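## Task

Push the charger fully and squarely into outlet number two of the power strip, counting from the end where its cord leaves. The strip must remain flat on the table, and the robot must release the charger and pull away; the result only counts if it holds without the robot's help.

## Robot and tools

Robot: two 7-joint arms, left_arm and right_arm, each ending in a parallel gripper. The names are just labels and do not refer to sides of any camera picture.

Frame: a single scene frame is shared by both arms. Its origin sits on the table surface midway between the arms. +z is up, +x extends out across the table, and left_arm stands on the +y side. Reported hand positions may be somewhat wrong, especially when an arm is stretched far.

Tool execute_actions. Argument actions is a list holding zero or one item. An empty list just returns the current state. An item {"rows": [...], "steps": n} is a motion of n control steps (1 to 15, default 15, each 1/30 s). An item {"steps": n} with no rows is a wait of up to 300 steps, counted from the previous result. Optional pictures (true/false) controls whether camera images come back. A refused call moves nothing.

Rows: one row per control step, at most 15; if there are fewer rows than steps the final row keeps applying. Every row is one flat list of 18 numbers covering both arms, even when only one moves: left_arm's 7 joint targets, its gripper position, its gripper speed, then the same 9 for right_arm. Joint numbers are absolute target angles in radians (not offsets), in column order waist, shoulder, upper arm roll, elbow, forearm roll, wrist pitch, wrist roll, matching the Joint positions line. Stated ranges: waist -69.115 to 69.115, shoulder -2.250 to 2.250, upper arm roll -69.115 to 69.115, elbow -2.580 to 2.580, forearm roll -69.115 to 69.115, wrist pitch -2.100 to 2.100, wrist roll -69.115 to 69.115. A target beyond a range end by over 0.013 rad, and also farther out than the joint currently is, gets the call refused. True ends can differ from stated ones by up to 0.013 rad; a joint pushed past its true end is stopped there and the result may print "joint sent to its limit" (possibly about an earlier motion). Absence of that line does not prove there is room left.

Motion limits: each step, the target actually sent stays within 0.304 rad of the measured angle for the first four joints and 0.266 rad for the last three. If the targets would shift the gripper over 70 mm from where it is measured, they are all pulled back toward the current angles. Joints share speed and acceleration limits so they finish together; a reversing command stops them together. After a big move, the arm may still be short of target when the result arrives. Between calls, arms keep heading for the last row sent until they have nearly stopped or a step is HELD; to go further after that, send a new action.

Gripper numbers, both in [-1, 1]. Position is an absolute opening: +1 fully open (85 mm), 0 about 41 mm, pads touch near -0.8, -1 closes until blocked. Speed sets how fast the gap changes: roughly 20 mm/s at -1, 85 at 0, 150 at +1. Grip force is not settable; a full close gives around 190 to 235 N per pad, a bit more on wide items. To hold, send -1 and keep sending it. For a gentle grip, open, then close to slightly less than the object's width; each extra millimetre squeezes harder. To release, send a value wider than the object. To leave a gripper unchanged, repeat its previous two numbers; 0 is itself a command. Fingers that stopped stay put until the position changes by 0.01 or more, but they may close again by themselves (never past the requested value) if the object yields, slips or grip force falls sharply.

Gripper geometry: fingers point along the gripper's +z; they close along its y. end_effector_position is the point between the closed pads. Fingertips extend about 19 mm beyond it when closed, 6 mm when wide open, and travel about 13 mm outward while closing, so keep clearance above surfaces.

Results: the state line reads left_arm: ... | right_arm: ..., giving end_effector_position (metres) and end_effector_quat_wxyz in the scene frame. Joint positions and Joint velocities list each arm's joints in column order (rad, rad/s). Joint torques follow the same order; each arm has fixed offset and scale errors plus noise, and at rest they change only with contact or load. position_measured_pct is about 50 minus 50 times the actual finger position: 0 is fully open; stopping below about 90 short of the target means something is held or blocking; about 90 or slightly above means the pads met. "joint command not followed" means a clearance check altered or blocked joint targets on some steps, the rest of the row still applied. HELD marks steps where your row was partly or fully not sent.

Faults: load limits are 49.6 N m for waist, shoulder, upper arm roll and elbow, and 31.2 N m for forearm roll, wrist pitch and wrist roll, including a held object's weight. Reaching one triggers TORQUE FAULT: that arm halts 10 s and drops the rest of the call. Sustained holding heats motors: MOTOR HOT appears from 60 °C; at 75 °C an OVER-TEMPERATURE FAULT lets that arm sag until it cools. Any stop is costly.

Tool zoom_image: camera is one of cam_high, cam_low, cam_left_wrist, cam_right_wrist; region is [x0, y0, x1, y1] in pixels of that camera's latest image, (0,0) top-left, no larger than 504 by 504. All four images are 504x504, arriving in that order. Calibration (K, distortion, T_world_to_cam) is provided per camera; fixed cameras sit near pos_world [1.0876, -0.501923, 0.80488] (cam_high) and [1.78115, 0.601175, 0.52736] (cam_low), and each may be off by a few degrees and millimetres. Wrist camera poses follow their arm's joint readings.

Tool finished_scene: scene is the integer 1 or 2 of the current scene. Replying without any tool call ends all remaining scenes.

Avoid: knocking or placing anything off the table, dropping or slamming the charger, shoving hard, tipping the strip, and letting the arms collide or press on each other. Occasional brief tugs on held parts or pushes on loose objects may occur.

Each tool is called after "Request:" as name(argument=value, ...) on one line, values as JSON.

## Session

Request:
execute_actions(actions=[])

Scene clock: 0.00 s of 4500.00 s.
left_arm: end_effector_position=(+0.1118, +0.5290, +0.2621) position_measured_pct=0.0 end_effector_quat_wxyz=(-0.212, +0.287, +0.934, -0.016) | right_arm: end_effector_position=(+0.5669, -0.3904, +0.3480) position_measured_pct=0.0 end_effector_quat_wxyz=(-0.002, -0.029, +0.999, -0.030)
Joint positions: left_arm=[-1.09  -0.026  0.329  2.13  -0.332  1.329  0.434] | right_arm=[ 0.139  0.665 -0.002  0.769  0.062  1.706  1.676]
Joint velocities: left_arm=[-0.  0. -0.  0. -0. -0.  0.] | right_arm=[ 0.    -0.     0.002 -0.     0.001 -0.001  0.001]
Joint torques (N m, as the joint torque sensors report them, + toward a larger angle): no reading
Motor temperatures (°C, as the motors report them): left_arm=[30 32 29 34 40 34 45] | right_arm=[36 30 33 31 41 47 38]

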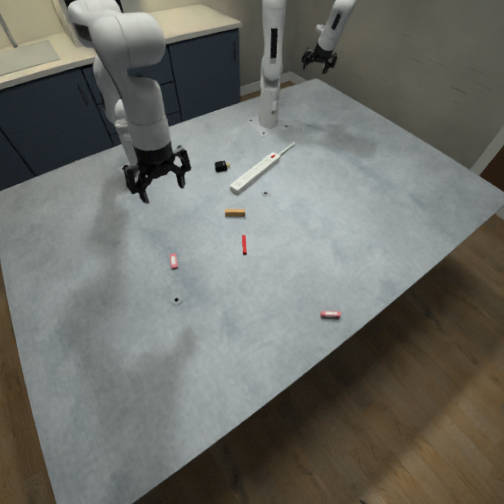

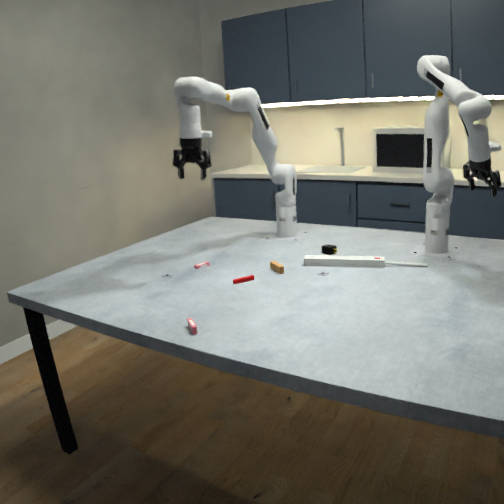

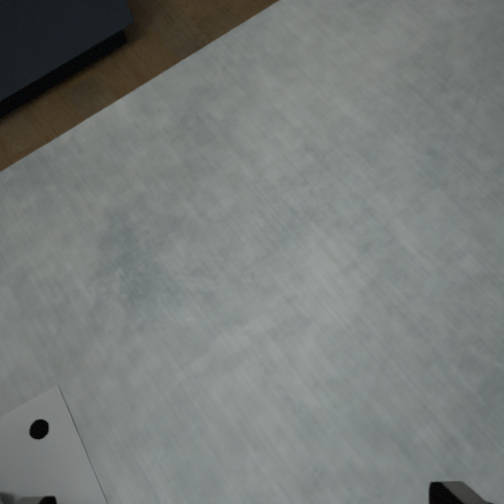

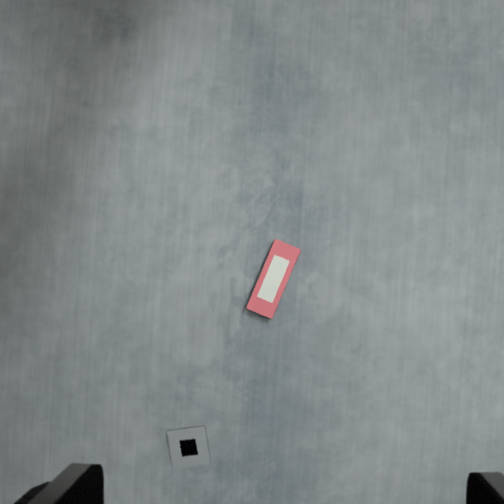

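Request:
zoom_image(camera="cam_high", region=[200, 130, 310, 230])

Request:
zoom_image(camera="cam_low", region=[290, 220, 440, 290])

Region (200, 130, 310, 230) of cam_high's 504x504 image, scaled by 4.582, with more detail than that image has; it fills the top 458 rows of this view, and the rest is white.

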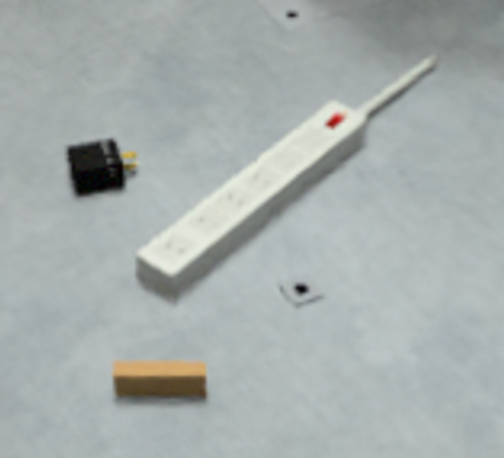

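Region (290, 220, 440, 290) of cam_low's 504x504 image, scaled by 3.360, with more detail than that image has; it fills the top 235 rows of this view, and the rest is white.

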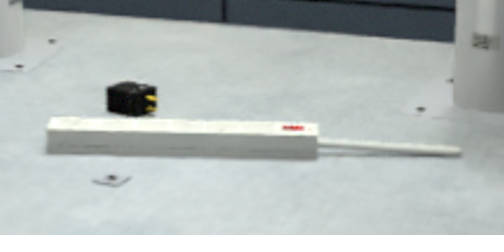

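Request:
execute_actions(actions=[{"rows": [[-1.09,-0.026,0.329,2.13,-0.332,1.329,0.434,1,0,-0.923,0.494,0,1.315,0,1.333,1.571,1,0]], "steps": 15}], pictures=false)

Scene clock: 11.80 s of 4500.00 s.
left_arm: end_effector_position=(+0.1118, +0.5289, +0.2621) position_measured_pct=0.0 end_effector_quat_wxyz=(-0.213, +0.288, +0.934, -0.016) | right_arm: end_effector_position=(+0.5343, -0.2034, +0.3162) position_measured_pct=0.0 end_effector_quat_wxyz=(+0.027, -0.155, +0.988, -0.006)
Joint positions: left_arm=[-1.09  -0.026  0.329  2.13  -0.332  1.329  0.434] | right_arm=[-0.179  0.547 -0.     1.079  0.02   1.463  1.603]
Joint velocities: left_arm=[ 0.    -0.001 -0.    -0.001  0.     0.    -0.   ] | right_arm=[-0.783 -0.142  0.001  0.698 -0.058 -0.387 -0.097]
Joint torques (N m, as the joint torque sensors report them, + toward a larger angle): left_arm=[ 0.12 -6.04 -0.13 -7.79 -0.88  0.98  0.41] | right_arm=[ -0.25 -20.53   0.15  -9.48   0.14   0.02   0.37]
Motor temperatures (°C, as the motors report them): left_arm=[30 32 29 34 40 34 45] | right_arm=[36 31 33 31 41 47 38]
Steps of this call (steps 1 to 90: nothing new was sent; then 8.30 s passed at rest; steps 91 to 105: all 15 steps of this action). Readings (joint positions | what the end effector reports):
91: left_arm=[-1.090 -0.026 0.329 2.130 -0.332 1.329 0.434] | right_arm=[0.137 0.664 -0.002 0.770 0.062 1.706 1.675] | left_arm position_measured_pct=0.0 | right_arm position_measured_pct=0.0
92: left_arm=[-1.090 -0.026 0.329 2.130 -0.332 1.329 0.434] | right_arm=[0.131 0.660 -0.001 0.776 0.062 1.701 1.674] | left_arm position_measured_pct=0.0 | right_arm position_measured_pct=0.0
94: left_arm=[-1.090 -0.026 0.329 2.130 -0.332 1.329 0.434] | right_arm=[0.102 0.643 0.001 0.804 0.058 1.678 1.665] | left_arm position_measured_pct=0.0 | right_arm position_measured_pct=0.0
98: left_arm=[-1.090 -0.026 0.329 2.130 -0.332 1.329 0.434] | right_arm=[0.001 0.596 -0.000 0.901 0.039 1.591 1.635] | left_arm position_measured_pct=0.0 | right_arm position_measured_pct=0.0
105: the state above

Request:
execute_actions(actions=[{"steps": 40}])

Scene clock: 13.13 s of 4500.00 s.
left_arm: end_effector_position=(+0.1118, +0.5289, +0.2621) position_measured_pct=0.0 end_effector_quat_wxyz=(-0.213, +0.288, +0.934, -0.016) | right_arm: end_effector_position=(+0.2830, +0.0934, +0.2698) position_measured_pct=0.0 end_effector_quat_wxyz=(-0.000, -0.488, +0.873, -0.000)
Joint positions: left_arm=[-1.09  -0.026  0.329  2.13  -0.332  1.329  0.434] | right_arm=[-0.923  0.494 -0.     1.315 -0.     1.333  1.571]
Joint velocities: left_arm=[-0.     0.001  0.     0.    -0.     0.    -0.   ] | right_arm=[-0.003  0.001  0.001  0.    -0.001  0.    -0.001]
Joint torques (N m, as the joint torque sensors report them, + toward a larger angle): left_arm=[ 0.21 -6.21  0.13 -7.86 -0.74  0.87  0.53] | right_arm=[ -0.06 -17.93   0.15  -8.66  -0.2    0.26   0.07]
Motor temperatures (°C, as the motors report them): left_arm=[30 32 29 34 40 34 45] | right_arm=[36 31 33 31 41 47 38]
Steps of this call (steps 1 to 40: the robot went on to your last target). Readings (joint positions | what the end effector reports):
1: left_arm=[-1.090 -0.026 0.329 2.130 -0.332 1.329 0.434] | right_arm=[-0.206 0.542 -0.000 1.101 0.018 1.451 1.600] | left_arm position_measured_pct=0.0 | right_arm position_measured_pct=0.0
2: left_arm=[-1.090 -0.026 0.329 2.130 -0.332 1.329 0.434] | right_arm=[-0.232 0.538 -0.000 1.121 0.016 1.440 1.597] | left_arm position_measured_pct=0.0 | right_arm position_measured_pct=0.0
4: left_arm=[-1.090 -0.026 0.329 2.130 -0.332 1.329 0.434] | right_arm=[-0.286 0.531 -0.000 1.157 0.013 1.420 1.592] | left_arm position_measured_pct=0.0 | right_arm position_measured_pct=0.0
8: left_arm=[-1.090 -0.026 0.329 2.130 -0.332 1.329 0.434] | right_arm=[-0.397 0.519 -0.000 1.212 0.008 1.389 1.585] | left_arm position_measured_pct=0.0 | right_arm position_measured_pct=0.0
40: the state above
camera_calibration (this result's frames):
cam_left_wrist: T_world_to_cam=[[0.559412, 0.819137, -0.12678, -0.463106], [0.713141, -0.553589, -0.430081, 0.388934], [-0.422479, 0.15018, -0.893844, 0.348112], [0, 0, 0, 1]] pos_world=[0.128773, 0.542377, 0.419718]
cam_right_wrist: T_world_to_cam=[[-0.858, 0.511242, -0.049667, 0.213523], [0.512879, 0.857993, -0.0283449, -0.152437], [0.0281229, -0.0497931, -0.998364, 0.412515], [0, 0, 0, 1]] pos_world=[0.249783, 0.0421685, 0.418125]

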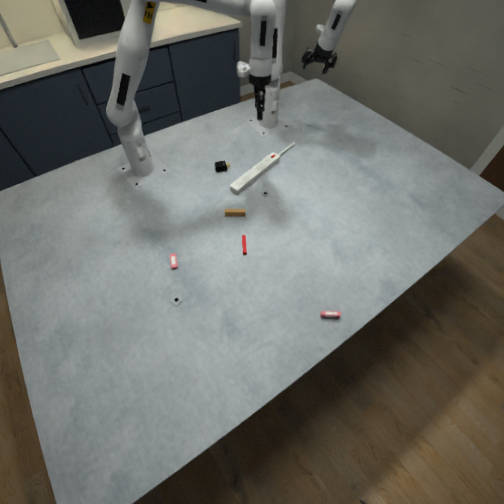

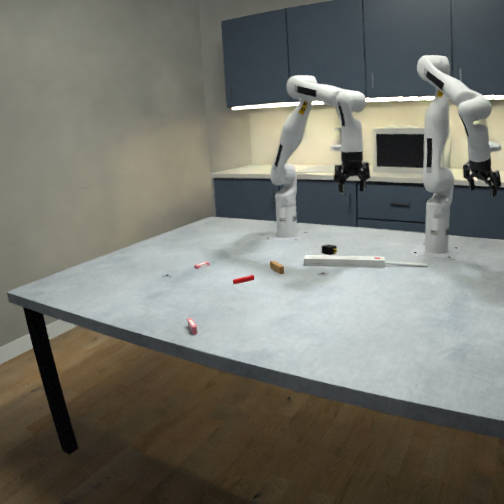

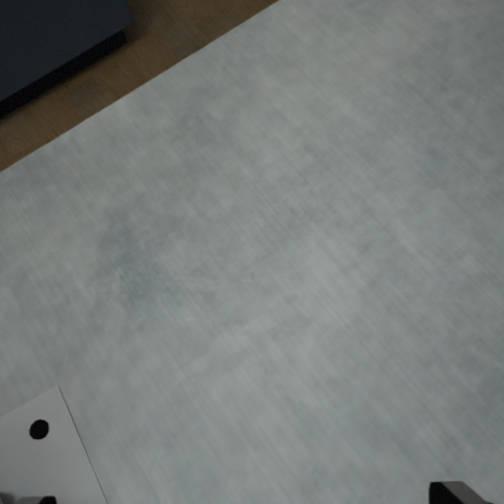

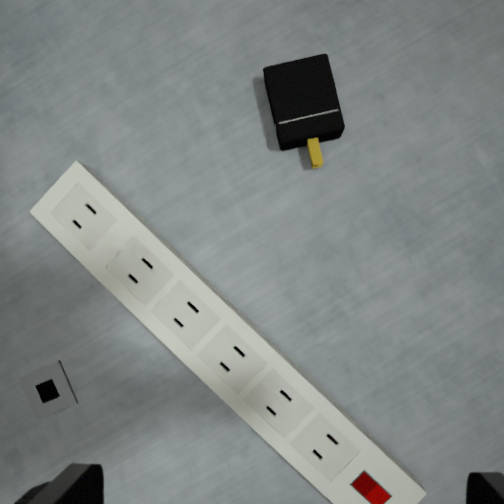

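Request:
zoom_image(camera="cam_right_wrist", region=[240, 40, 380, 180])

Request:
zoom_image(camera="cam_right_wrist", region=[220, 344, 380, 504])

Region (240, 40, 380, 180) of cam_right_wrist's 504x504 image, scaled by 3.600.

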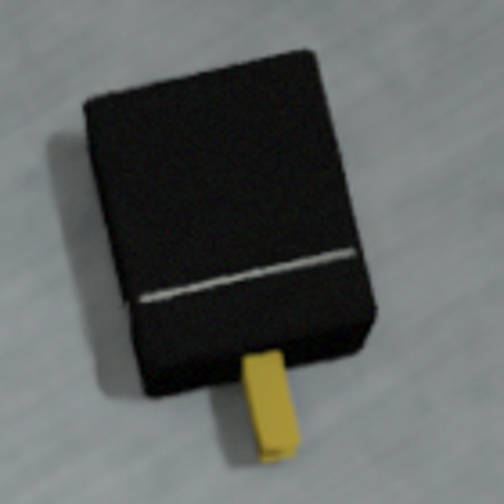

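Region (220, 344, 380, 504) of cam_right_wrist's 504x504 image, scaled by 3.150.

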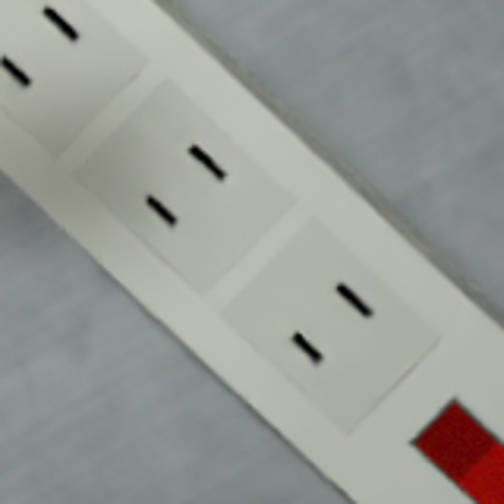

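Request:
execute_actions(actions=[{"rows": [[0.0,0.1,0.1,2.0,-0.32,1.4,-0.8,1,0,0.6,0.494,0,1.315,0,1.333,1.571,1,0]], "steps": 15}], pictures=false)

Request:
execute_actions(actions=[{"steps": 25}], pictures=false)

Scene clock: 30.47 s of 4500.00 s.
left_arm: end_effector_position=(+0.1807, +0.5041, +0.2659) position_measured_pct=0.0 end_effector_quat_wxyz=(-0.216, +0.578, +0.785, -0.058) | right_arm: end_effector_position=(+0.4090, -0.0295, +0.2696) position_measured_pct=0.0 end_effector_quat_wxyz=(-0.000, -0.329, +0.944, +0.000)
Joint positions: left_arm=[-0.613  0.083  0.127  2.016 -0.322  1.391  0.026] | right_arm=[-0.572  0.495 -0.001  1.315 -0.     1.333  1.571]
Joint velocities: left_arm=[ 1.368  0.104 -0.18  -0.106  0.011  0.056 -1.203] | right_arm=[ 0.877  0.001  0.004 -0.     0.002 -0.     0.001]
Joint torques (N m, as the joint torque sensors report them, + toward a larger angle): left_arm=[ 0.47 -8.96  0.41 -7.06 -0.74  1.28  0.56] | right_arm=[  0.44 -18.18  -0.32  -8.78  -0.21   0.37   0.  ]
Motor temperatures (°C, as the motors report them): left_arm=[30 32 29 34 40 34 45] | right_arm=[36 32 33 32 41 47 38]
Steps of this call (steps 1 to 15: the robot went on to your last target; steps 16 to 90: nothing new was sent; then 13.83 s passed at rest; steps 91 to 105: all 15 steps of this action). Readings (joint positions | what the end effector reports):
91: left_arm=[-1.088 -0.025 0.328 2.130 -0.332 1.329 0.433] | right_arm=[-0.922 0.494 -0.000 1.315 -0.000 1.333 1.571] | left_arm position_measured_pct=0.0 | right_arm position_measured_pct=0.0
92: left_arm=[-1.080 -0.022 0.324 2.127 -0.332 1.331 0.429] | right_arm=[-0.915 0.494 -0.002 1.315 -0.001 1.333 1.571] | left_arm position_measured_pct=0.0 | right_arm position_measured_pct=0.0
94: left_arm=[-1.049 -0.010 0.305 2.116 -0.331 1.337 0.406] | right_arm=[-0.886 0.494 -0.003 1.315 -0.002 1.333 1.571] | left_arm position_measured_pct=0.0 | right_arm position_measured_pct=0.0
98: left_arm=[-0.923 0.037 0.220 2.068 -0.327 1.363 0.300] | right_arm=[-0.776 0.494 -0.001 1.315 -0.000 1.333 1.571] | left_arm position_measured_pct=0.0 | right_arm position_measured_pct=0.0
105: the state above

Scene clock: 31.30 s of 4500.00 s.
left_arm: end_effector_position=(+0.2373, +0.3871, +0.2659) position_measured_pct=0.0 end_effector_quat_wxyz=(-0.210, +0.948, +0.224, -0.088) | right_arm: end_effector_position=(+0.5003, -0.3811, +0.2695) position_measured_pct=0.0 end_effector_quat_wxyz=(-0.000, +0.032, +0.999, +0.000)
Joint positions: left_arm=[-0.002  0.1    0.1    2.    -0.32   1.4   -0.8  ] | right_arm=[ 0.162  0.495 -0.     1.314  0.     1.332  1.571]
Joint velocities: left_arm=[ 0.021 -0.    -0.001  0.     0.     0.     0.   ] | right_arm=[ 0.88  -0.     0.     0.    -0.001 -0.    -0.001]
Joint torques (N m, as the joint torque sensors report them, + toward a larger angle): left_arm=[-0.07 -8.7   0.21 -7.54 -0.92  0.88  0.18] | right_arm=[  0.47 -18.48  -0.05  -8.75  -0.2    0.38   0.04]
Motor temperatures (°C, as the motors report them): left_arm=[30 32 29 34 40 34 45] | right_arm=[36 32 33 32 41 47 38]
Steps of this call (steps 1 to 25: the robot went on to your last target). Readings (joint positions | what the end effector reports):
1: left_arm=[-0.567 0.087 0.121 2.012 -0.321 1.393 -0.014] | right_arm=[-0.543 0.495 -0.001 1.315 -0.000 1.333 1.571] | left_arm position_measured_pct=0.0 | right_arm position_measured_pct=0.0
2: left_arm=[-0.521 0.089 0.117 2.010 -0.321 1.394 -0.055] | right_arm=[-0.513 0.495 -0.001 1.315 -0.000 1.333 1.571] | left_arm position_measured_pct=0.0 | right_arm position_measured_pct=0.0
4: left_arm=[-0.429 0.093 0.111 2.006 -0.321 1.396 -0.136] | right_arm=[-0.455 0.495 -0.000 1.315 -0.000 1.332 1.571] | left_arm position_measured_pct=0.0 | right_arm position_measured_pct=0.0
8: left_arm=[-0.244 0.097 0.104 2.002 -0.320 1.398 -0.298] | right_arm=[-0.337 0.495 -0.000 1.315 -0.000 1.332 1.571] | left_arm position_measured_pct=0.0 | right_arm position_measured_pct=0.0
25: the state above

Request:
execute_actions(actions=[{"rows": [[1.234,0.876,0,1.290,-0.306,1.516,-2.021,1,0,0.6,0.494,0,1.315,0,1.333,1.571,1,0]], "steps": 15}], pictures=false)

Request:
execute_actions(actions=[{"steps": 45}])

Scene clock: 35.63 s of 4500.00 s.
left_arm: end_effector_position=(+0.3384, +0.2688, +0.2332) position_measured_pct=0.0 end_effector_quat_wxyz=(-0.227, +0.963, -0.054, -0.133) | right_arm: end_effector_position=(+0.4282, -0.5888, +0.2698) position_measured_pct=0.0 end_effector_quat_wxyz=(-0.000, +0.249, +0.969, +0.000)
Joint positions: left_arm=[ 0.359  0.46   0.024  1.647 -0.31   1.487 -1.108] | right_arm=[0.6   0.494 0.    1.315 0.    1.333 1.571]
Joint velocities: left_arm=[ 0.828  0.835 -0.082 -0.843  0.011  0.093 -0.738] | right_arm=[-0.    -0.    -0.     0.    -0.     0.    -0.001]
Joint torques (N m, as the joint torque sensors report them, + toward a larger angle): left_arm=[  0.56 -14.64  -0.03  -6.81  -0.32   1.15   0.54] | right_arm=[  0.2  -17.9    0.05  -9.08  -0.14   0.27  -0.05]
Motor temperatures (°C, as the motors report them): left_arm=[30 32 29 34 40 34 45] | right_arm=[36 32 33 32 41 47 38]
Steps of this call (steps 1 to 45: the robot went on to your last target; steps 46 to 110: nothing new was sent; then 0.17 s passed at rest; steps 111 to 125: all 15 steps of this action). Readings (joint positions | what the end effector reports):
111: left_arm=[0.002 0.102 0.100 1.999 -0.320 1.401 -0.801] | right_arm=[0.600 0.494 0.000 1.315 0.000 1.333 1.571] | left_arm position_measured_pct=0.0 | right_arm position_measured_pct=0.0
112: left_arm=[0.009 0.109 0.097 1.994 -0.320 1.403 -0.805] | right_arm=[0.600 0.494 0.000 1.315 0.000 1.333 1.571] | left_arm position_measured_pct=0.0 | right_arm position_measured_pct=0.0
114: left_arm=[0.040 0.139 0.089 1.967 -0.319 1.413 -0.828] | right_arm=[0.600 0.494 0.000 1.315 0.000 1.333 1.571] | left_arm position_measured_pct=0.0 | right_arm position_measured_pct=0.0
118: left_arm=[0.156 0.255 0.056 1.854 -0.315 1.451 -0.927] | right_arm=[0.600 0.494 0.000 1.315 0.000 1.333 1.571] | left_arm position_measured_pct=0.0 | right_arm position_measured_pct=0.0
125: the state above

Scene clock: 37.13 s of 4500.00 s.
left_arm: end_effector_position=(+0.1846, -0.0448, +0.1229) position_measured_pct=0.0 end_effector_quat_wxyz=(+0.243, -0.562, +0.771, +0.177) | right_arm: end_effector_position=(+0.4281, -0.5888, +0.2698) position_measured_pct=0.0 end_effector_quat_wxyz=(-0.000, +0.249, +0.969, +0.000)
Joint positions: left_arm=[ 1.234  0.876  0.     1.29  -0.306  1.516 -2.021] | right_arm=[0.6   0.494 0.    1.315 0.    1.333 1.571]
Joint velocities: left_arm=[ 0.001  0.    -0.    -0.     0.     0.     0.   ] | right_arm=[ 0.     0.001 -0.    -0.     0.001  0.     0.   ]
Joint torques (N m, as the joint torque sensors report them, + toward a larger angle): left_arm=[  0.06 -20.64   0.04  -6.75  -0.89   1.47   0.39] | right_arm=[  0.07 -18.     0.13  -9.03  -0.3    0.23   0.05]
Motor temperatures (°C, as the motors report them): left_arm=[30 32 29 34 40 34 45] | right_arm=[36 32 33 32 41 47 38]
Steps of this call (steps 1 to 45: the robot went on to your last target). Readings (joint positions | what the end effector reports):
1: left_arm=[0.387 0.487 0.021 1.619 -0.310 1.490 -1.132] | right_arm=[0.600 0.494 0.000 1.315 0.000 1.333 1.571] | left_arm position_measured_pct=0.0 | right_arm position_measured_pct=0.0
2: left_arm=[0.414 0.515 0.019 1.591 -0.310 1.493 -1.156] | right_arm=[0.600 0.494 0.000 1.315 0.000 1.333 1.571] | left_arm position_measured_pct=0.0 | right_arm position_measured_pct=0.0
4: left_arm=[0.468 0.569 0.015 1.537 -0.309 1.497 -1.204] | right_arm=[0.600 0.494 0.000 1.315 0.000 1.333 1.571] | left_arm position_measured_pct=0.0 | right_arm position_measured_pct=0.0
8: left_arm=[0.579 0.672 0.009 1.450 -0.308 1.503 -1.302] | right_arm=[0.600 0.494 0.000 1.315 0.000 1.333 1.571] | left_arm position_measured_pct=0.0 | right_arm position_measured_pct=0.0
45: the state above
camera_calibration (this result's frames):
cam_left_wrist: T_world_to_cam=[[-0.952628, 0.301384, 0.040824, 0.183792], [0.276058, 0.800523, 0.531935, -0.0172863], [0.127636, 0.518007, -0.8458, 0.249621], [0, 0, 0, 1]] pos_world=[0.147997, -0.170859, 0.212821]
cam_right_wrist: T_world_to_cam=[[0.469434, 0.881568, -0.0496936, 0.336523], [0.881642, -0.471069, -0.0283196, -0.581974], [-0.0483748, -0.0305177, -0.998363, 0.418581], [0, 0, 0, 1]] pos_world=[0.375367, -0.558044, 0.418137]

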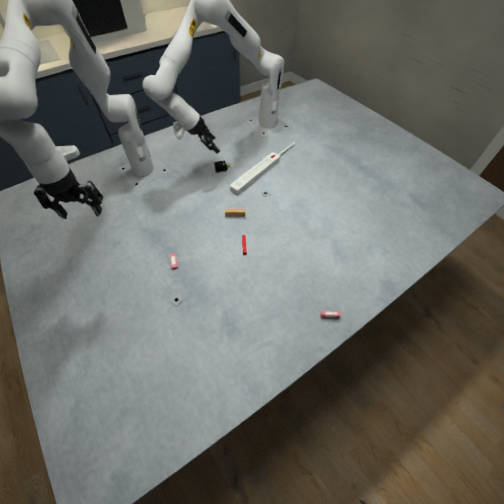

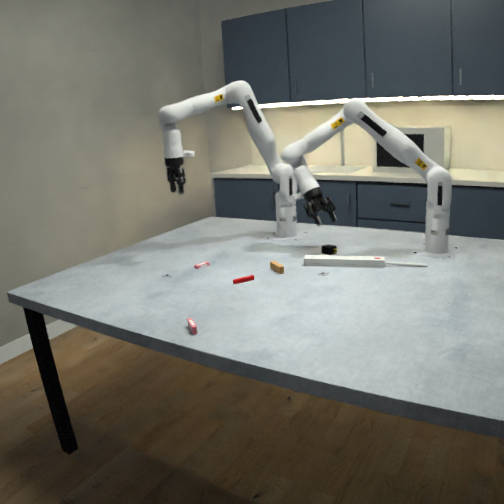

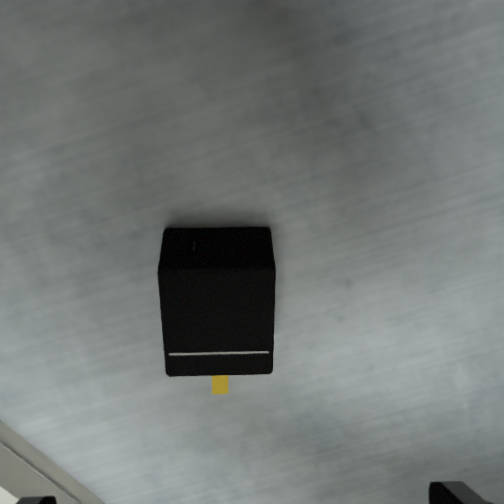

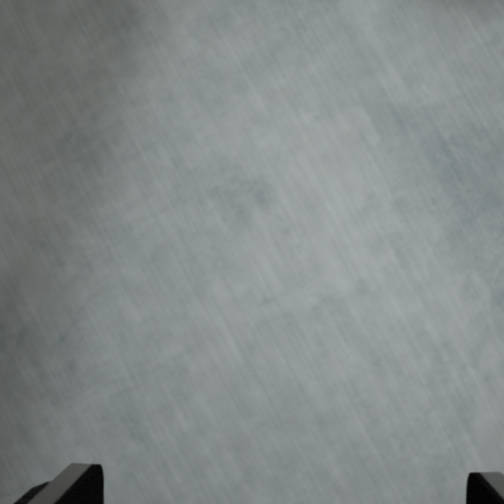

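Request:
zoom_image(camera="cam_left_wrist", region=[130, 215, 310, 405])

Region (130, 215, 310, 405) of cam_left_wrist's 504x504 image, scaled by 2.653; it fills the left 477 columns of this view, and the rest is white.

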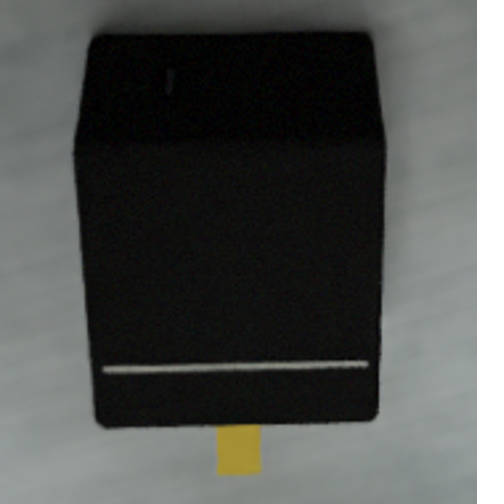

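Request:
execute_actions(actions=[{"rows": [[1.2176,1.000,0,1.346,-0.324,1.341,-1.977,1,0,0.6,0.494,0,1.315,0,1.333,1.571,1,0]], "steps": 15}])

Scene clock: 42.07 s of 4500.00 s.
left_arm: end_effector_position=(+0.1930, -0.0382, +0.0376) position_measured_pct=0.0 end_effector_quat_wxyz=(+0.243, -0.562, +0.771, +0.177) | right_arm: end_effector_position=(+0.4282, -0.5888, +0.2698) position_measured_pct=0.0 end_effector_quat_wxyz=(-0.000, +0.249, +0.969, +0.000)
Joint positions: left_arm=[ 1.218  0.999 -0.     1.346 -0.324  1.341 -1.977] | right_arm=[0.6   0.494 0.    1.315 0.    1.333 1.571]
Joint velocities: left_arm=[-0.002  0.011 -0.    -0.001 -0.     0.     0.   ] | right_arm=[-0.     0.001  0.001  0.    -0.    -0.001 -0.   ]
Joint torques (N m, as the joint torque sensors report them, + toward a larger angle): left_arm=[ -0.24 -21.18  -0.47  -5.86  -0.73   1.41   0.37] | right_arm=[ -0.03 -17.97   0.    -8.83  -0.09   0.32   0.06]
Motor temperatures (°C, as the motors report them): left_arm=[30 32 29 34 40 34 45] | right_arm=[36 32 33 32 41 47 38]
Steps of this call (steps 1 to 15: the robot went on to your last target; steps 16 to 90: nothing new was sent; then 1.43 s passed at rest; steps 91 to 105: all 15 steps of this action). Readings (joint positions | what the end effector reports):
91: left_arm=[1.234 0.877 0.000 1.290 -0.306 1.515 -2.021] | right_arm=[0.600 0.494 0.000 1.315 0.000 1.333 1.571] | left_arm position_measured_pct=0.0 | right_arm position_measured_pct=0.0
92: left_arm=[1.233 0.883 0.000 1.292 -0.307 1.508 -2.019] | right_arm=[0.600 0.494 0.000 1.315 0.000 1.333 1.571] | left_arm position_measured_pct=0.0 | right_arm position_measured_pct=0.0
94: left_arm=[1.229 0.912 0.000 1.303 -0.311 1.471 -2.010] | right_arm=[0.600 0.494 0.000 1.315 0.000 1.333 1.571] | left_arm position_measured_pct=0.0 | right_arm position_measured_pct=0.0
98: left_arm=[1.219 0.987 -0.000 1.340 -0.322 1.359 -1.982] | right_arm=[0.600 0.494 -0.000 1.315 0.000 1.333 1.571] | left_arm position_measured_pct=0.0 | right_arm position_measured_pct=0.0
105: the state above
camera_calibration (this result's frames):
cam_left_wrist: T_world_to_cam=[[-0.952323, 0.302522, 0.0395121, 0.193372], [0.276358, 0.800501, 0.531812, 0.0204616], [0.129255, 0.517377, -0.84594, 0.172729], [0, 0, 0, 1]] pos_world=[0.156172, -0.164245, 0.127596]
cam_right_wrist: T_world_to_cam=[[0.469433, 0.881569, -0.0496934, 0.336523], [0.881642, -0.471069, -0.0283197, -0.581974], [-0.0483747, -0.0305176, -0.998363, 0.418581], [0, 0, 0, 1]] pos_world=[0.375367, -0.558044, 0.418137]

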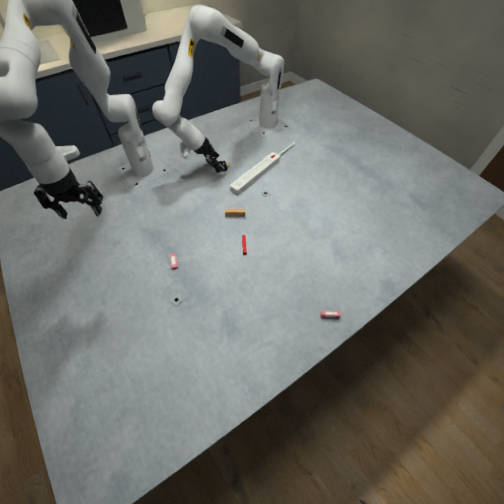

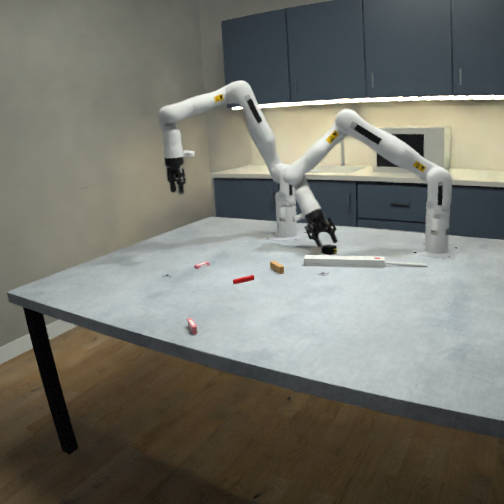

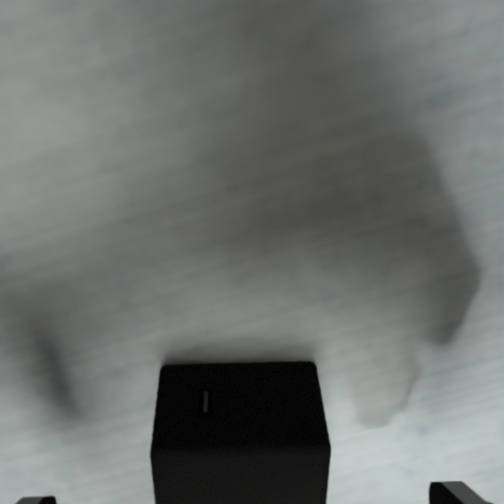

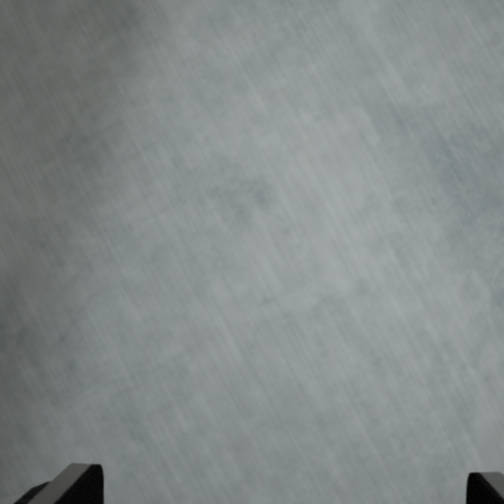

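Request:
execute_actions(actions=[{"rows": [[1.2176,1.0187,0,1.3520,-0.3262,1.3165,-1.9707,1,0,0.6,0.494,0,1.315,0,1.333,1.571,1,0]], "steps": 12}], pictures=false)

Request:
execute_actions(actions=[{"rows": [[1.2176,1.0187,0,1.3520,-0.3262,1.3165,-1.9707,-1,-0.3,0.6,0.494,0,1.315,0,1.333,1.571,1,0]], "steps": 15}], pictures=false)

Request:
execute_actions(actions=[{"steps": 15}])

Scene clock: 43.07 s of 4500.00 s.
left_arm: end_effector_position=(+0.1928, -0.0370, +0.0250) position_measured_pct=0.0 end_effector_quat_wxyz=(+0.243, -0.561, +0.771, +0.177) | right_arm: end_effector_position=(+0.4281, -0.5888, +0.2698) position_measured_pct=0.0 end_effector_quat_wxyz=(-0.000, +0.249, +0.969, +0.000)
Joint positions: left_arm=[ 1.218  1.019 -0.     1.352 -0.326  1.316 -1.971] | right_arm=[0.6   0.494 0.    1.315 0.    1.333 1.571]
Joint velocities: left_arm=[ 0.     0.003  0.    -0.     0.    -0.    -0.   ] | right_arm=[-0.     0.     0.001 -0.    -0.001 -0.     0.   ]
Joint torques (N m, as the joint torque sensors report them, + toward a larger angle): left_arm=[  0.05 -21.44  -0.32  -5.46  -0.52   1.56   0.57] | right_arm=[  0.14 -18.2   -0.03  -8.74  -0.13   0.31   0.03]
Motor temperatures (°C, as the motors report them): left_arm=[30 33 29 34 40 34 45] | right_arm=[36 32 33 32 41 47 38]
Steps of this call (steps 1 to 15: the robot went on to your last target; steps 16 to 18: nothing new was sent; steps 19 to 30: all 12 steps of this action). Readings (joint positions | what the end effector reports):
19: left_arm=[1.218 1.001 -0.000 1.346 -0.324 1.340 -1.977] | right_arm=[0.600 0.494 0.000 1.315 0.000 1.333 1.571] | left_arm position_measured_pct=0.0 | right_arm position_measured_pct=0.0
20: left_arm=[1.218 1.007 -0.000 1.347 -0.325 1.334 -1.975] | right_arm=[0.600 0.494 0.000 1.315 0.000 1.333 1.571] | left_arm position_measured_pct=0.0 | right_arm position_measured_pct=0.0
22: left_arm=[1.218 1.018 -0.000 1.352 -0.326 1.318 -1.971] | right_arm=[0.600 0.494 0.000 1.315 0.000 1.333 1.571] | left_arm position_measured_pct=0.0 | right_arm position_measured_pct=0.0
26: left_arm=[1.218 1.018 0.000 1.352 -0.326 1.316 -1.971] | right_arm=[0.600 0.494 0.000 1.315 0.000 1.333 1.571] | left_arm position_measured_pct=0.0 | right_arm position_measured_pct=0.0
30: the state above

Scene clock: 43.57 s of 4500.00 s.
left_arm: end_effector_position=(+0.1928, -0.0370, +0.0249) position_measured_pct=28.2 end_effector_quat_wxyz=(+0.243, -0.561, +0.771, +0.177) | right_arm: end_effector_position=(+0.4281, -0.5888, +0.2698) position_measured_pct=0.0 end_effector_quat_wxyz=(-0.000, +0.249, +0.969, +0.000)
Joint positions: left_arm=[ 1.218  1.019 -0.     1.352 -0.326  1.316 -1.971] | right_arm=[0.6   0.494 0.    1.315 0.    1.333 1.571]
Joint velocities: left_arm=[-0.     0.001 -0.     0.001 -0.     0.    -0.   ] | right_arm=[ 0.    -0.     0.     0.    -0.002  0.     0.   ]
Joint torques (N m, as the joint torque sensors report them, + toward a larger angle): left_arm=[  0.13 -21.47  -0.3   -5.59  -0.45   1.47   0.36] | right_arm=[  0.22 -17.82   0.08  -8.85  -0.11   0.27  -0.02]
Motor temperatures (°C, as the motors report them): left_arm=[30 33 29 34 40 34 45] | right_arm=[36 32 33 32 41 47 38]
Steps of this call (steps 1 to 15: all 15 steps of this action). Readings (joint positions | what the end effector reports):
1: left_arm=[1.218 1.019 0.000 1.352 -0.326 1.316 -1.971] | right_arm=[0.600 0.494 0.000 1.315 0.000 1.333 1.571] | left_arm position_measured_pct=0.0 | right_arm position_measured_pct=0.0
2: left_arm=[1.218 1.019 0.000 1.352 -0.326 1.316 -1.971] | right_arm=[0.600 0.494 0.000 1.315 0.000 1.333 1.571] | left_arm position_measured_pct=0.4 | right_arm position_measured_pct=0.0
4: left_arm=[1.218 1.019 0.000 1.352 -0.326 1.316 -1.971] | right_arm=[0.600 0.494 0.000 1.315 0.000 1.333 1.571] | left_arm position_measured_pct=3.6 | right_arm position_measured_pct=0.0
8: left_arm=[1.218 1.019 -0.000 1.352 -0.326 1.316 -1.971] | right_arm=[0.600 0.494 0.000 1.315 0.000 1.333 1.571] | left_arm position_measured_pct=12.3 | right_arm position_measured_pct=0.0
15: the state above

Scene clock: 44.07 s of 4500.00 s.
left_arm: end_effector_position=(+0.1928, -0.0373, +0.0254) position_measured_pct=53.6 end_effector_quat_wxyz=(+0.243, -0.561, +0.771, +0.176) | right_arm: end_effector_position=(+0.4282, -0.5888, +0.2698) position_measured_pct=0.0 end_effector_quat_wxyz=(-0.000, +0.249, +0.969, +0.000)
Joint positions: left_arm=[ 1.218  1.018  0.     1.352 -0.326  1.317 -1.971] | right_arm=[ 0.6    0.494 -0.     1.315  0.     1.333  1.571]
Joint velocities: left_arm=[ 0.     0.001  0.     0.     0.    -0.     0.   ] | right_arm=[ 0.    -0.001 -0.     0.     0.     0.001  0.001]
Joint torques (N m, as the joint torque sensors report them, + toward a larger angle): left_arm=[  0.22 -20.28   0.04  -5.64  -0.81   1.41   0.4 ] | right_arm=[ -0.01 -17.78   0.14  -9.    -0.31   0.34   0.04]
Motor temperatures (°C, as the motors report them): left_arm=[30 33 29 34 40 34 45] | right_arm=[36 32 33 32 41 47 38]
Steps of this call (steps 1 to 15: the robot went on to your last target). Readings (joint positions | what the end effector reports):
1: left_arm=[1.218 1.019 -0.000 1.352 -0.326 1.316 -1.971] | right_arm=[0.600 0.494 0.000 1.315 -0.000 1.333 1.571] | left_arm position_measured_pct=30.6 | right_arm position_measured_pct=0.0
2: left_arm=[1.218 1.019 -0.000 1.352 -0.326 1.316 -1.971] | right_arm=[0.600 0.494 0.000 1.315 0.000 1.333 1.571] | left_arm position_measured_pct=32.9 | right_arm position_measured_pct=0.0
4: left_arm=[1.218 1.019 -0.000 1.352 -0.326 1.316 -1.971] | right_arm=[0.600 0.494 0.000 1.315 0.000 1.333 1.571] | left_arm position_measured_pct=37.7 | right_arm position_measured_pct=0.0
8: left_arm=[1.218 1.019 -0.000 1.352 -0.326 1.316 -1.971] | right_arm=[0.600 0.494 0.000 1.315 0.000 1.333 1.571] | left_arm position_measured_pct=46.8 | right_arm position_measured_pct=0.0
15: the state above
All arms were judged still, so your last target was given up. Only a new action makes them travel on or press farther. Fingers that are still opening or closing keep moving.
camera_calibration (this result's frames):
cam_left_wrist: T_world_to_cam=[[-0.951709, 0.30438, 0.0400436, 0.193333], [0.278287, 0.80024, 0.531199, 0.0258959], [0.129642, 0.516691, -0.8463, 0.161832], [0, 0, 0, 1]] pos_world=[0.15581, -0.163187, 0.115461]
cam_right_wrist: T_world_to_cam=[[0.469433, 0.881568, -0.0496934, 0.336523], [0.881642, -0.471069, -0.0283196, -0.581974], [-0.0483746, -0.0305177, -0.998363, 0.418581], [0, 0, 0, 1]] pos_world=[0.375367, -0.558044, 0.418137]

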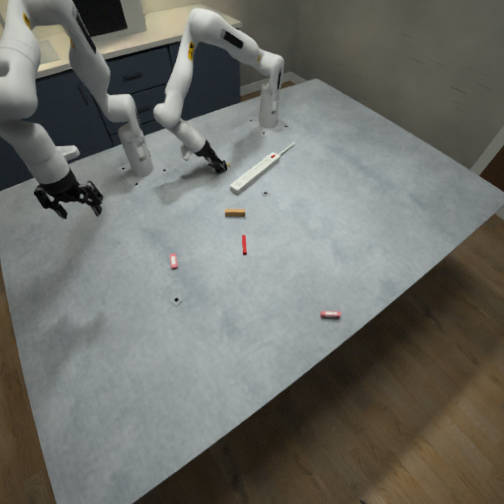

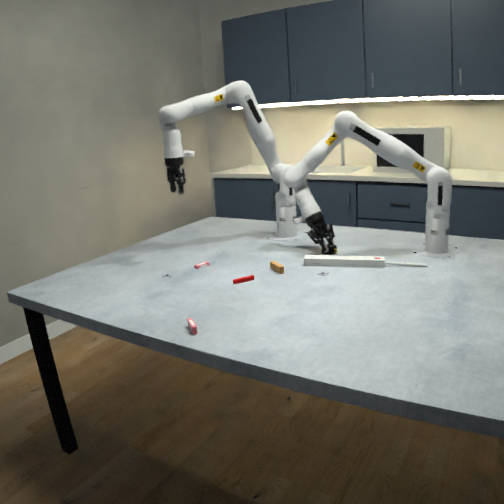

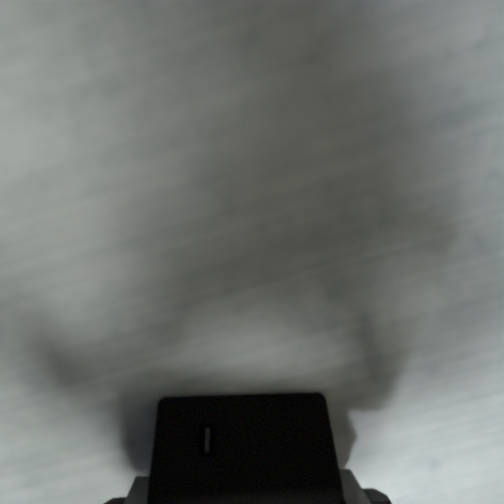

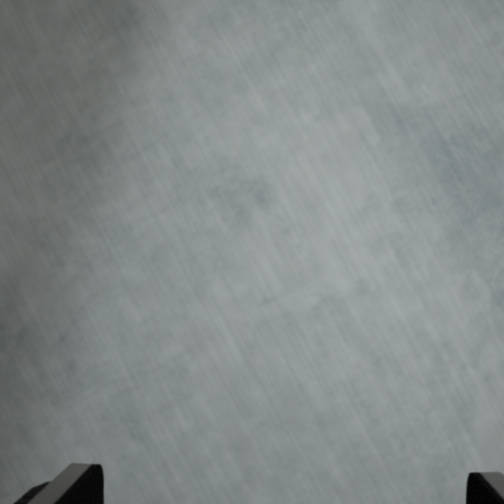

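Request:
execute_actions(actions=[{"rows": [[1.2176,0.86,0,1.315,-0.315,1.505,-2.03,-1,-0.3,0.6,0.494,0,1.315,0,1.333,0.8,-1,0]], "steps": 15}], pictures=false)

Request:
execute_actions(actions=[{"rows": [[0.1726,0.9869,0,1.3964,0.4342,1.6382,-4.3516,-1,-0.3,0.6,0.494,0,1.315,0,1.333,-0.021,-1,0]], "steps": 15}], pictures=false)

Request:
execute_actions(actions=[{"steps": 30}], pictures=false)

Scene clock: 50.73 s of 4500.00 s.
left_arm: end_effector_position=(+0.1923, -0.0364, +0.1252) position_measured_pct=53.6 end_effector_quat_wxyz=(+0.244, -0.562, +0.770, +0.179) | right_arm: end_effector_position=(+0.4281, -0.5888, +0.2698) position_measured_pct=36.9 end_effector_quat_wxyz=(-0.000, +0.483, +0.876, +0.000)
Joint positions: left_arm=[ 1.218  0.862  0.     1.315 -0.315  1.505 -2.03 ] | right_arm=[ 0.6    0.494 -0.     1.315 -0.     1.333  1.065]
Joint velocities: left_arm=[-0.    -0.017  0.     0.002  0.    -0.    -0.   ] | right_arm=[ 0.     0.001 -0.     0.     0.002  0.    -1.216]
Joint torques (N m, as the joint torque sensors report them, + toward a larger angle): left_arm=[ -0.03 -20.9   -0.54  -7.14  -0.75   1.61   0.53] | right_arm=[  0.06 -17.92   0.11  -8.92  -0.13   0.21   0.03]
Motor temperatures (°C, as the motors report them): left_arm=[30 33 29 34 40 34 45] | right_arm=[36 32 33 32 41 47 38]
Steps of this call (steps 1 to 90: nothing new was sent; then 3.17 s passed at rest; steps 91 to 105: all 15 steps of this action). Readings (joint positions | what the end effector reports):
91: left_arm=[1.218 1.016 0.000 1.352 -0.326 1.318 -1.971] | right_arm=[0.600 0.494 0.000 1.315 0.000 1.333 1.570] | left_arm position_measured_pct=53.6 | right_arm position_measured_pct=0.0
92: left_arm=[1.218 1.011 0.000 1.351 -0.325 1.323 -1.973] | right_arm=[0.600 0.494 0.000 1.315 0.000 1.333 1.560] | left_arm position_measured_pct=53.6 | right_arm position_measured_pct=0.4
94: left_arm=[1.218 0.983 0.000 1.346 -0.323 1.354 -1.983] | right_arm=[0.600 0.494 0.000 1.315 0.000 1.333 1.510] | left_arm position_measured_pct=53.6 | right_arm position_measured_pct=4.8
98: left_arm=[1.218 0.892 -0.000 1.322 -0.318 1.466 -2.018] | right_arm=[0.600 0.494 0.000 1.315 -0.000 1.333 1.350] | left_arm position_measured_pct=53.6 | right_arm position_measured_pct=15.9
105: the state above

Scene clock: 51.23 s of 4500.00 s.
left_arm: end_effector_position=(+0.2013, +0.0700, +0.0924) position_measured_pct=53.6 end_effector_quat_wxyz=(+0.051, +0.613, -0.675, -0.406) | right_arm: end_effector_position=(+0.4282, -0.5888, +0.2698) position_measured_pct=82.1 end_effector_quat_wxyz=(-0.000, +0.724, +0.690, -0.000)
Joint positions: left_arm=[ 0.74   0.971  0.     1.387  0.095  1.622 -2.44 ] | right_arm=[ 0.6    0.494 -0.     1.315 -0.     1.333  0.455]
Joint velocities: left_arm=[-1.371  0.101  0.001  0.063  1.205  0.108 -1.204] | right_arm=[ 0.     0.     0.     0.     0.001 -0.    -1.217]
Joint torques (N m, as the joint torque sensors report them, + toward a larger angle): left_arm=[ -0.08 -20.96   0.55  -5.4    0.1    2.36   0.52] | right_arm=[ -0.03 -18.05   0.01  -8.98  -0.29   0.24  -0.34]
Motor temperatures (°C, as the motors report them): left_arm=[30 33 29 34 40 34 45] | right_arm=[36 32 33 32 41 47 38]
Steps of this call (steps 1 to 15: all 15 steps of this action). Readings (joint positions | what the end effector reports):
1: left_arm=[1.216 0.862 0.000 1.315 -0.314 1.505 -2.031] | right_arm=[0.600 0.494 -0.000 1.315 -0.000 1.333 1.025] | left_arm position_measured_pct=53.6 | right_arm position_measured_pct=40.1
2: left_arm=[1.210 0.864 0.001 1.317 -0.310 1.507 -2.035] | right_arm=[0.600 0.494 -0.000 1.315 -0.000 1.333 0.984] | left_arm position_measured_pct=53.6 | right_arm position_measured_pct=42.9
4: left_arm=[1.180 0.877 0.002 1.324 -0.286 1.519 -2.058] | right_arm=[0.600 0.494 -0.000 1.315 -0.000 1.333 0.903] | left_arm position_measured_pct=53.6 | right_arm position_measured_pct=48.8
8: left_arm=[1.055 0.922 0.002 1.354 -0.181 1.566 -2.164] | right_arm=[0.600 0.494 -0.000 1.315 -0.000 1.333 0.740] | left_arm position_measured_pct=53.6 | right_arm position_measured_pct=61.1
15: the state above

Scene clock: 52.23 s of 4500.00 s.
left_arm: end_effector_position=(+0.3089, +0.1152, +0.1100) position_measured_pct=53.6 end_effector_quat_wxyz=(-0.451, -0.412, +0.785, +0.099) | right_arm: end_effector_position=(+0.4281, -0.5888, +0.2698) position_measured_pct=91.7 end_effector_quat_wxyz=(-0.000, +0.866, +0.500, -0.000)
Joint positions: left_arm=[ 0.174  0.987 -0.     1.396  0.434  1.638 -3.653] | right_arm=[ 0.6    0.494  0.     1.315  0.     1.333 -0.021]
Joint velocities: left_arm=[-0.012 -0.     0.001  0.001  0.004  0.    -1.217] | right_arm=[-0.    -0.002 -0.001  0.     0.001 -0.    -0.002]
Joint torques (N m, as the joint torque sensors report them, + toward a larger angle): left_arm=[  0.09 -20.5    1.89  -4.77   1.19   2.76   0.54] | right_arm=[  0.11 -17.83  -0.13  -8.91  -0.22   0.27  -0.1 ]
Motor temperatures (°C, as the motors report them): left_arm=[30 33 29 34 40 34 45] | right_arm=[36 32 33 32 41 47 38]
Steps of this call (steps 1 to 30: the robot went on to your last target). Readings (joint positions | what the end effector reports):
1: left_arm=[0.694 0.975 0.000 1.389 0.136 1.625 -2.480] | right_arm=[0.600 0.494 -0.000 1.315 -0.000 1.333 0.415] | left_arm position_measured_pct=53.6 | right_arm position_measured_pct=84.9
2: left_arm=[0.648 0.977 0.000 1.390 0.176 1.628 -2.521] | right_arm=[0.600 0.494 -0.000 1.315 -0.000 1.333 0.374] | left_arm position_measured_pct=53.6 | right_arm position_measured_pct=88.1
4: left_arm=[0.556 0.981 0.000 1.392 0.256 1.632 -2.602] | right_arm=[0.600 0.494 -0.000 1.315 -0.000 1.333 0.293] | left_arm position_measured_pct=53.6 | right_arm position_measured_pct=91.3
8: left_arm=[0.381 0.984 -0.000 1.394 0.361 1.635 -2.760] | right_arm=[0.600 0.494 -0.000 1.315 -0.000 1.333 0.130] | left_arm position_measured_pct=53.6 | right_arm position_measured_pct=91.7
30: the state above


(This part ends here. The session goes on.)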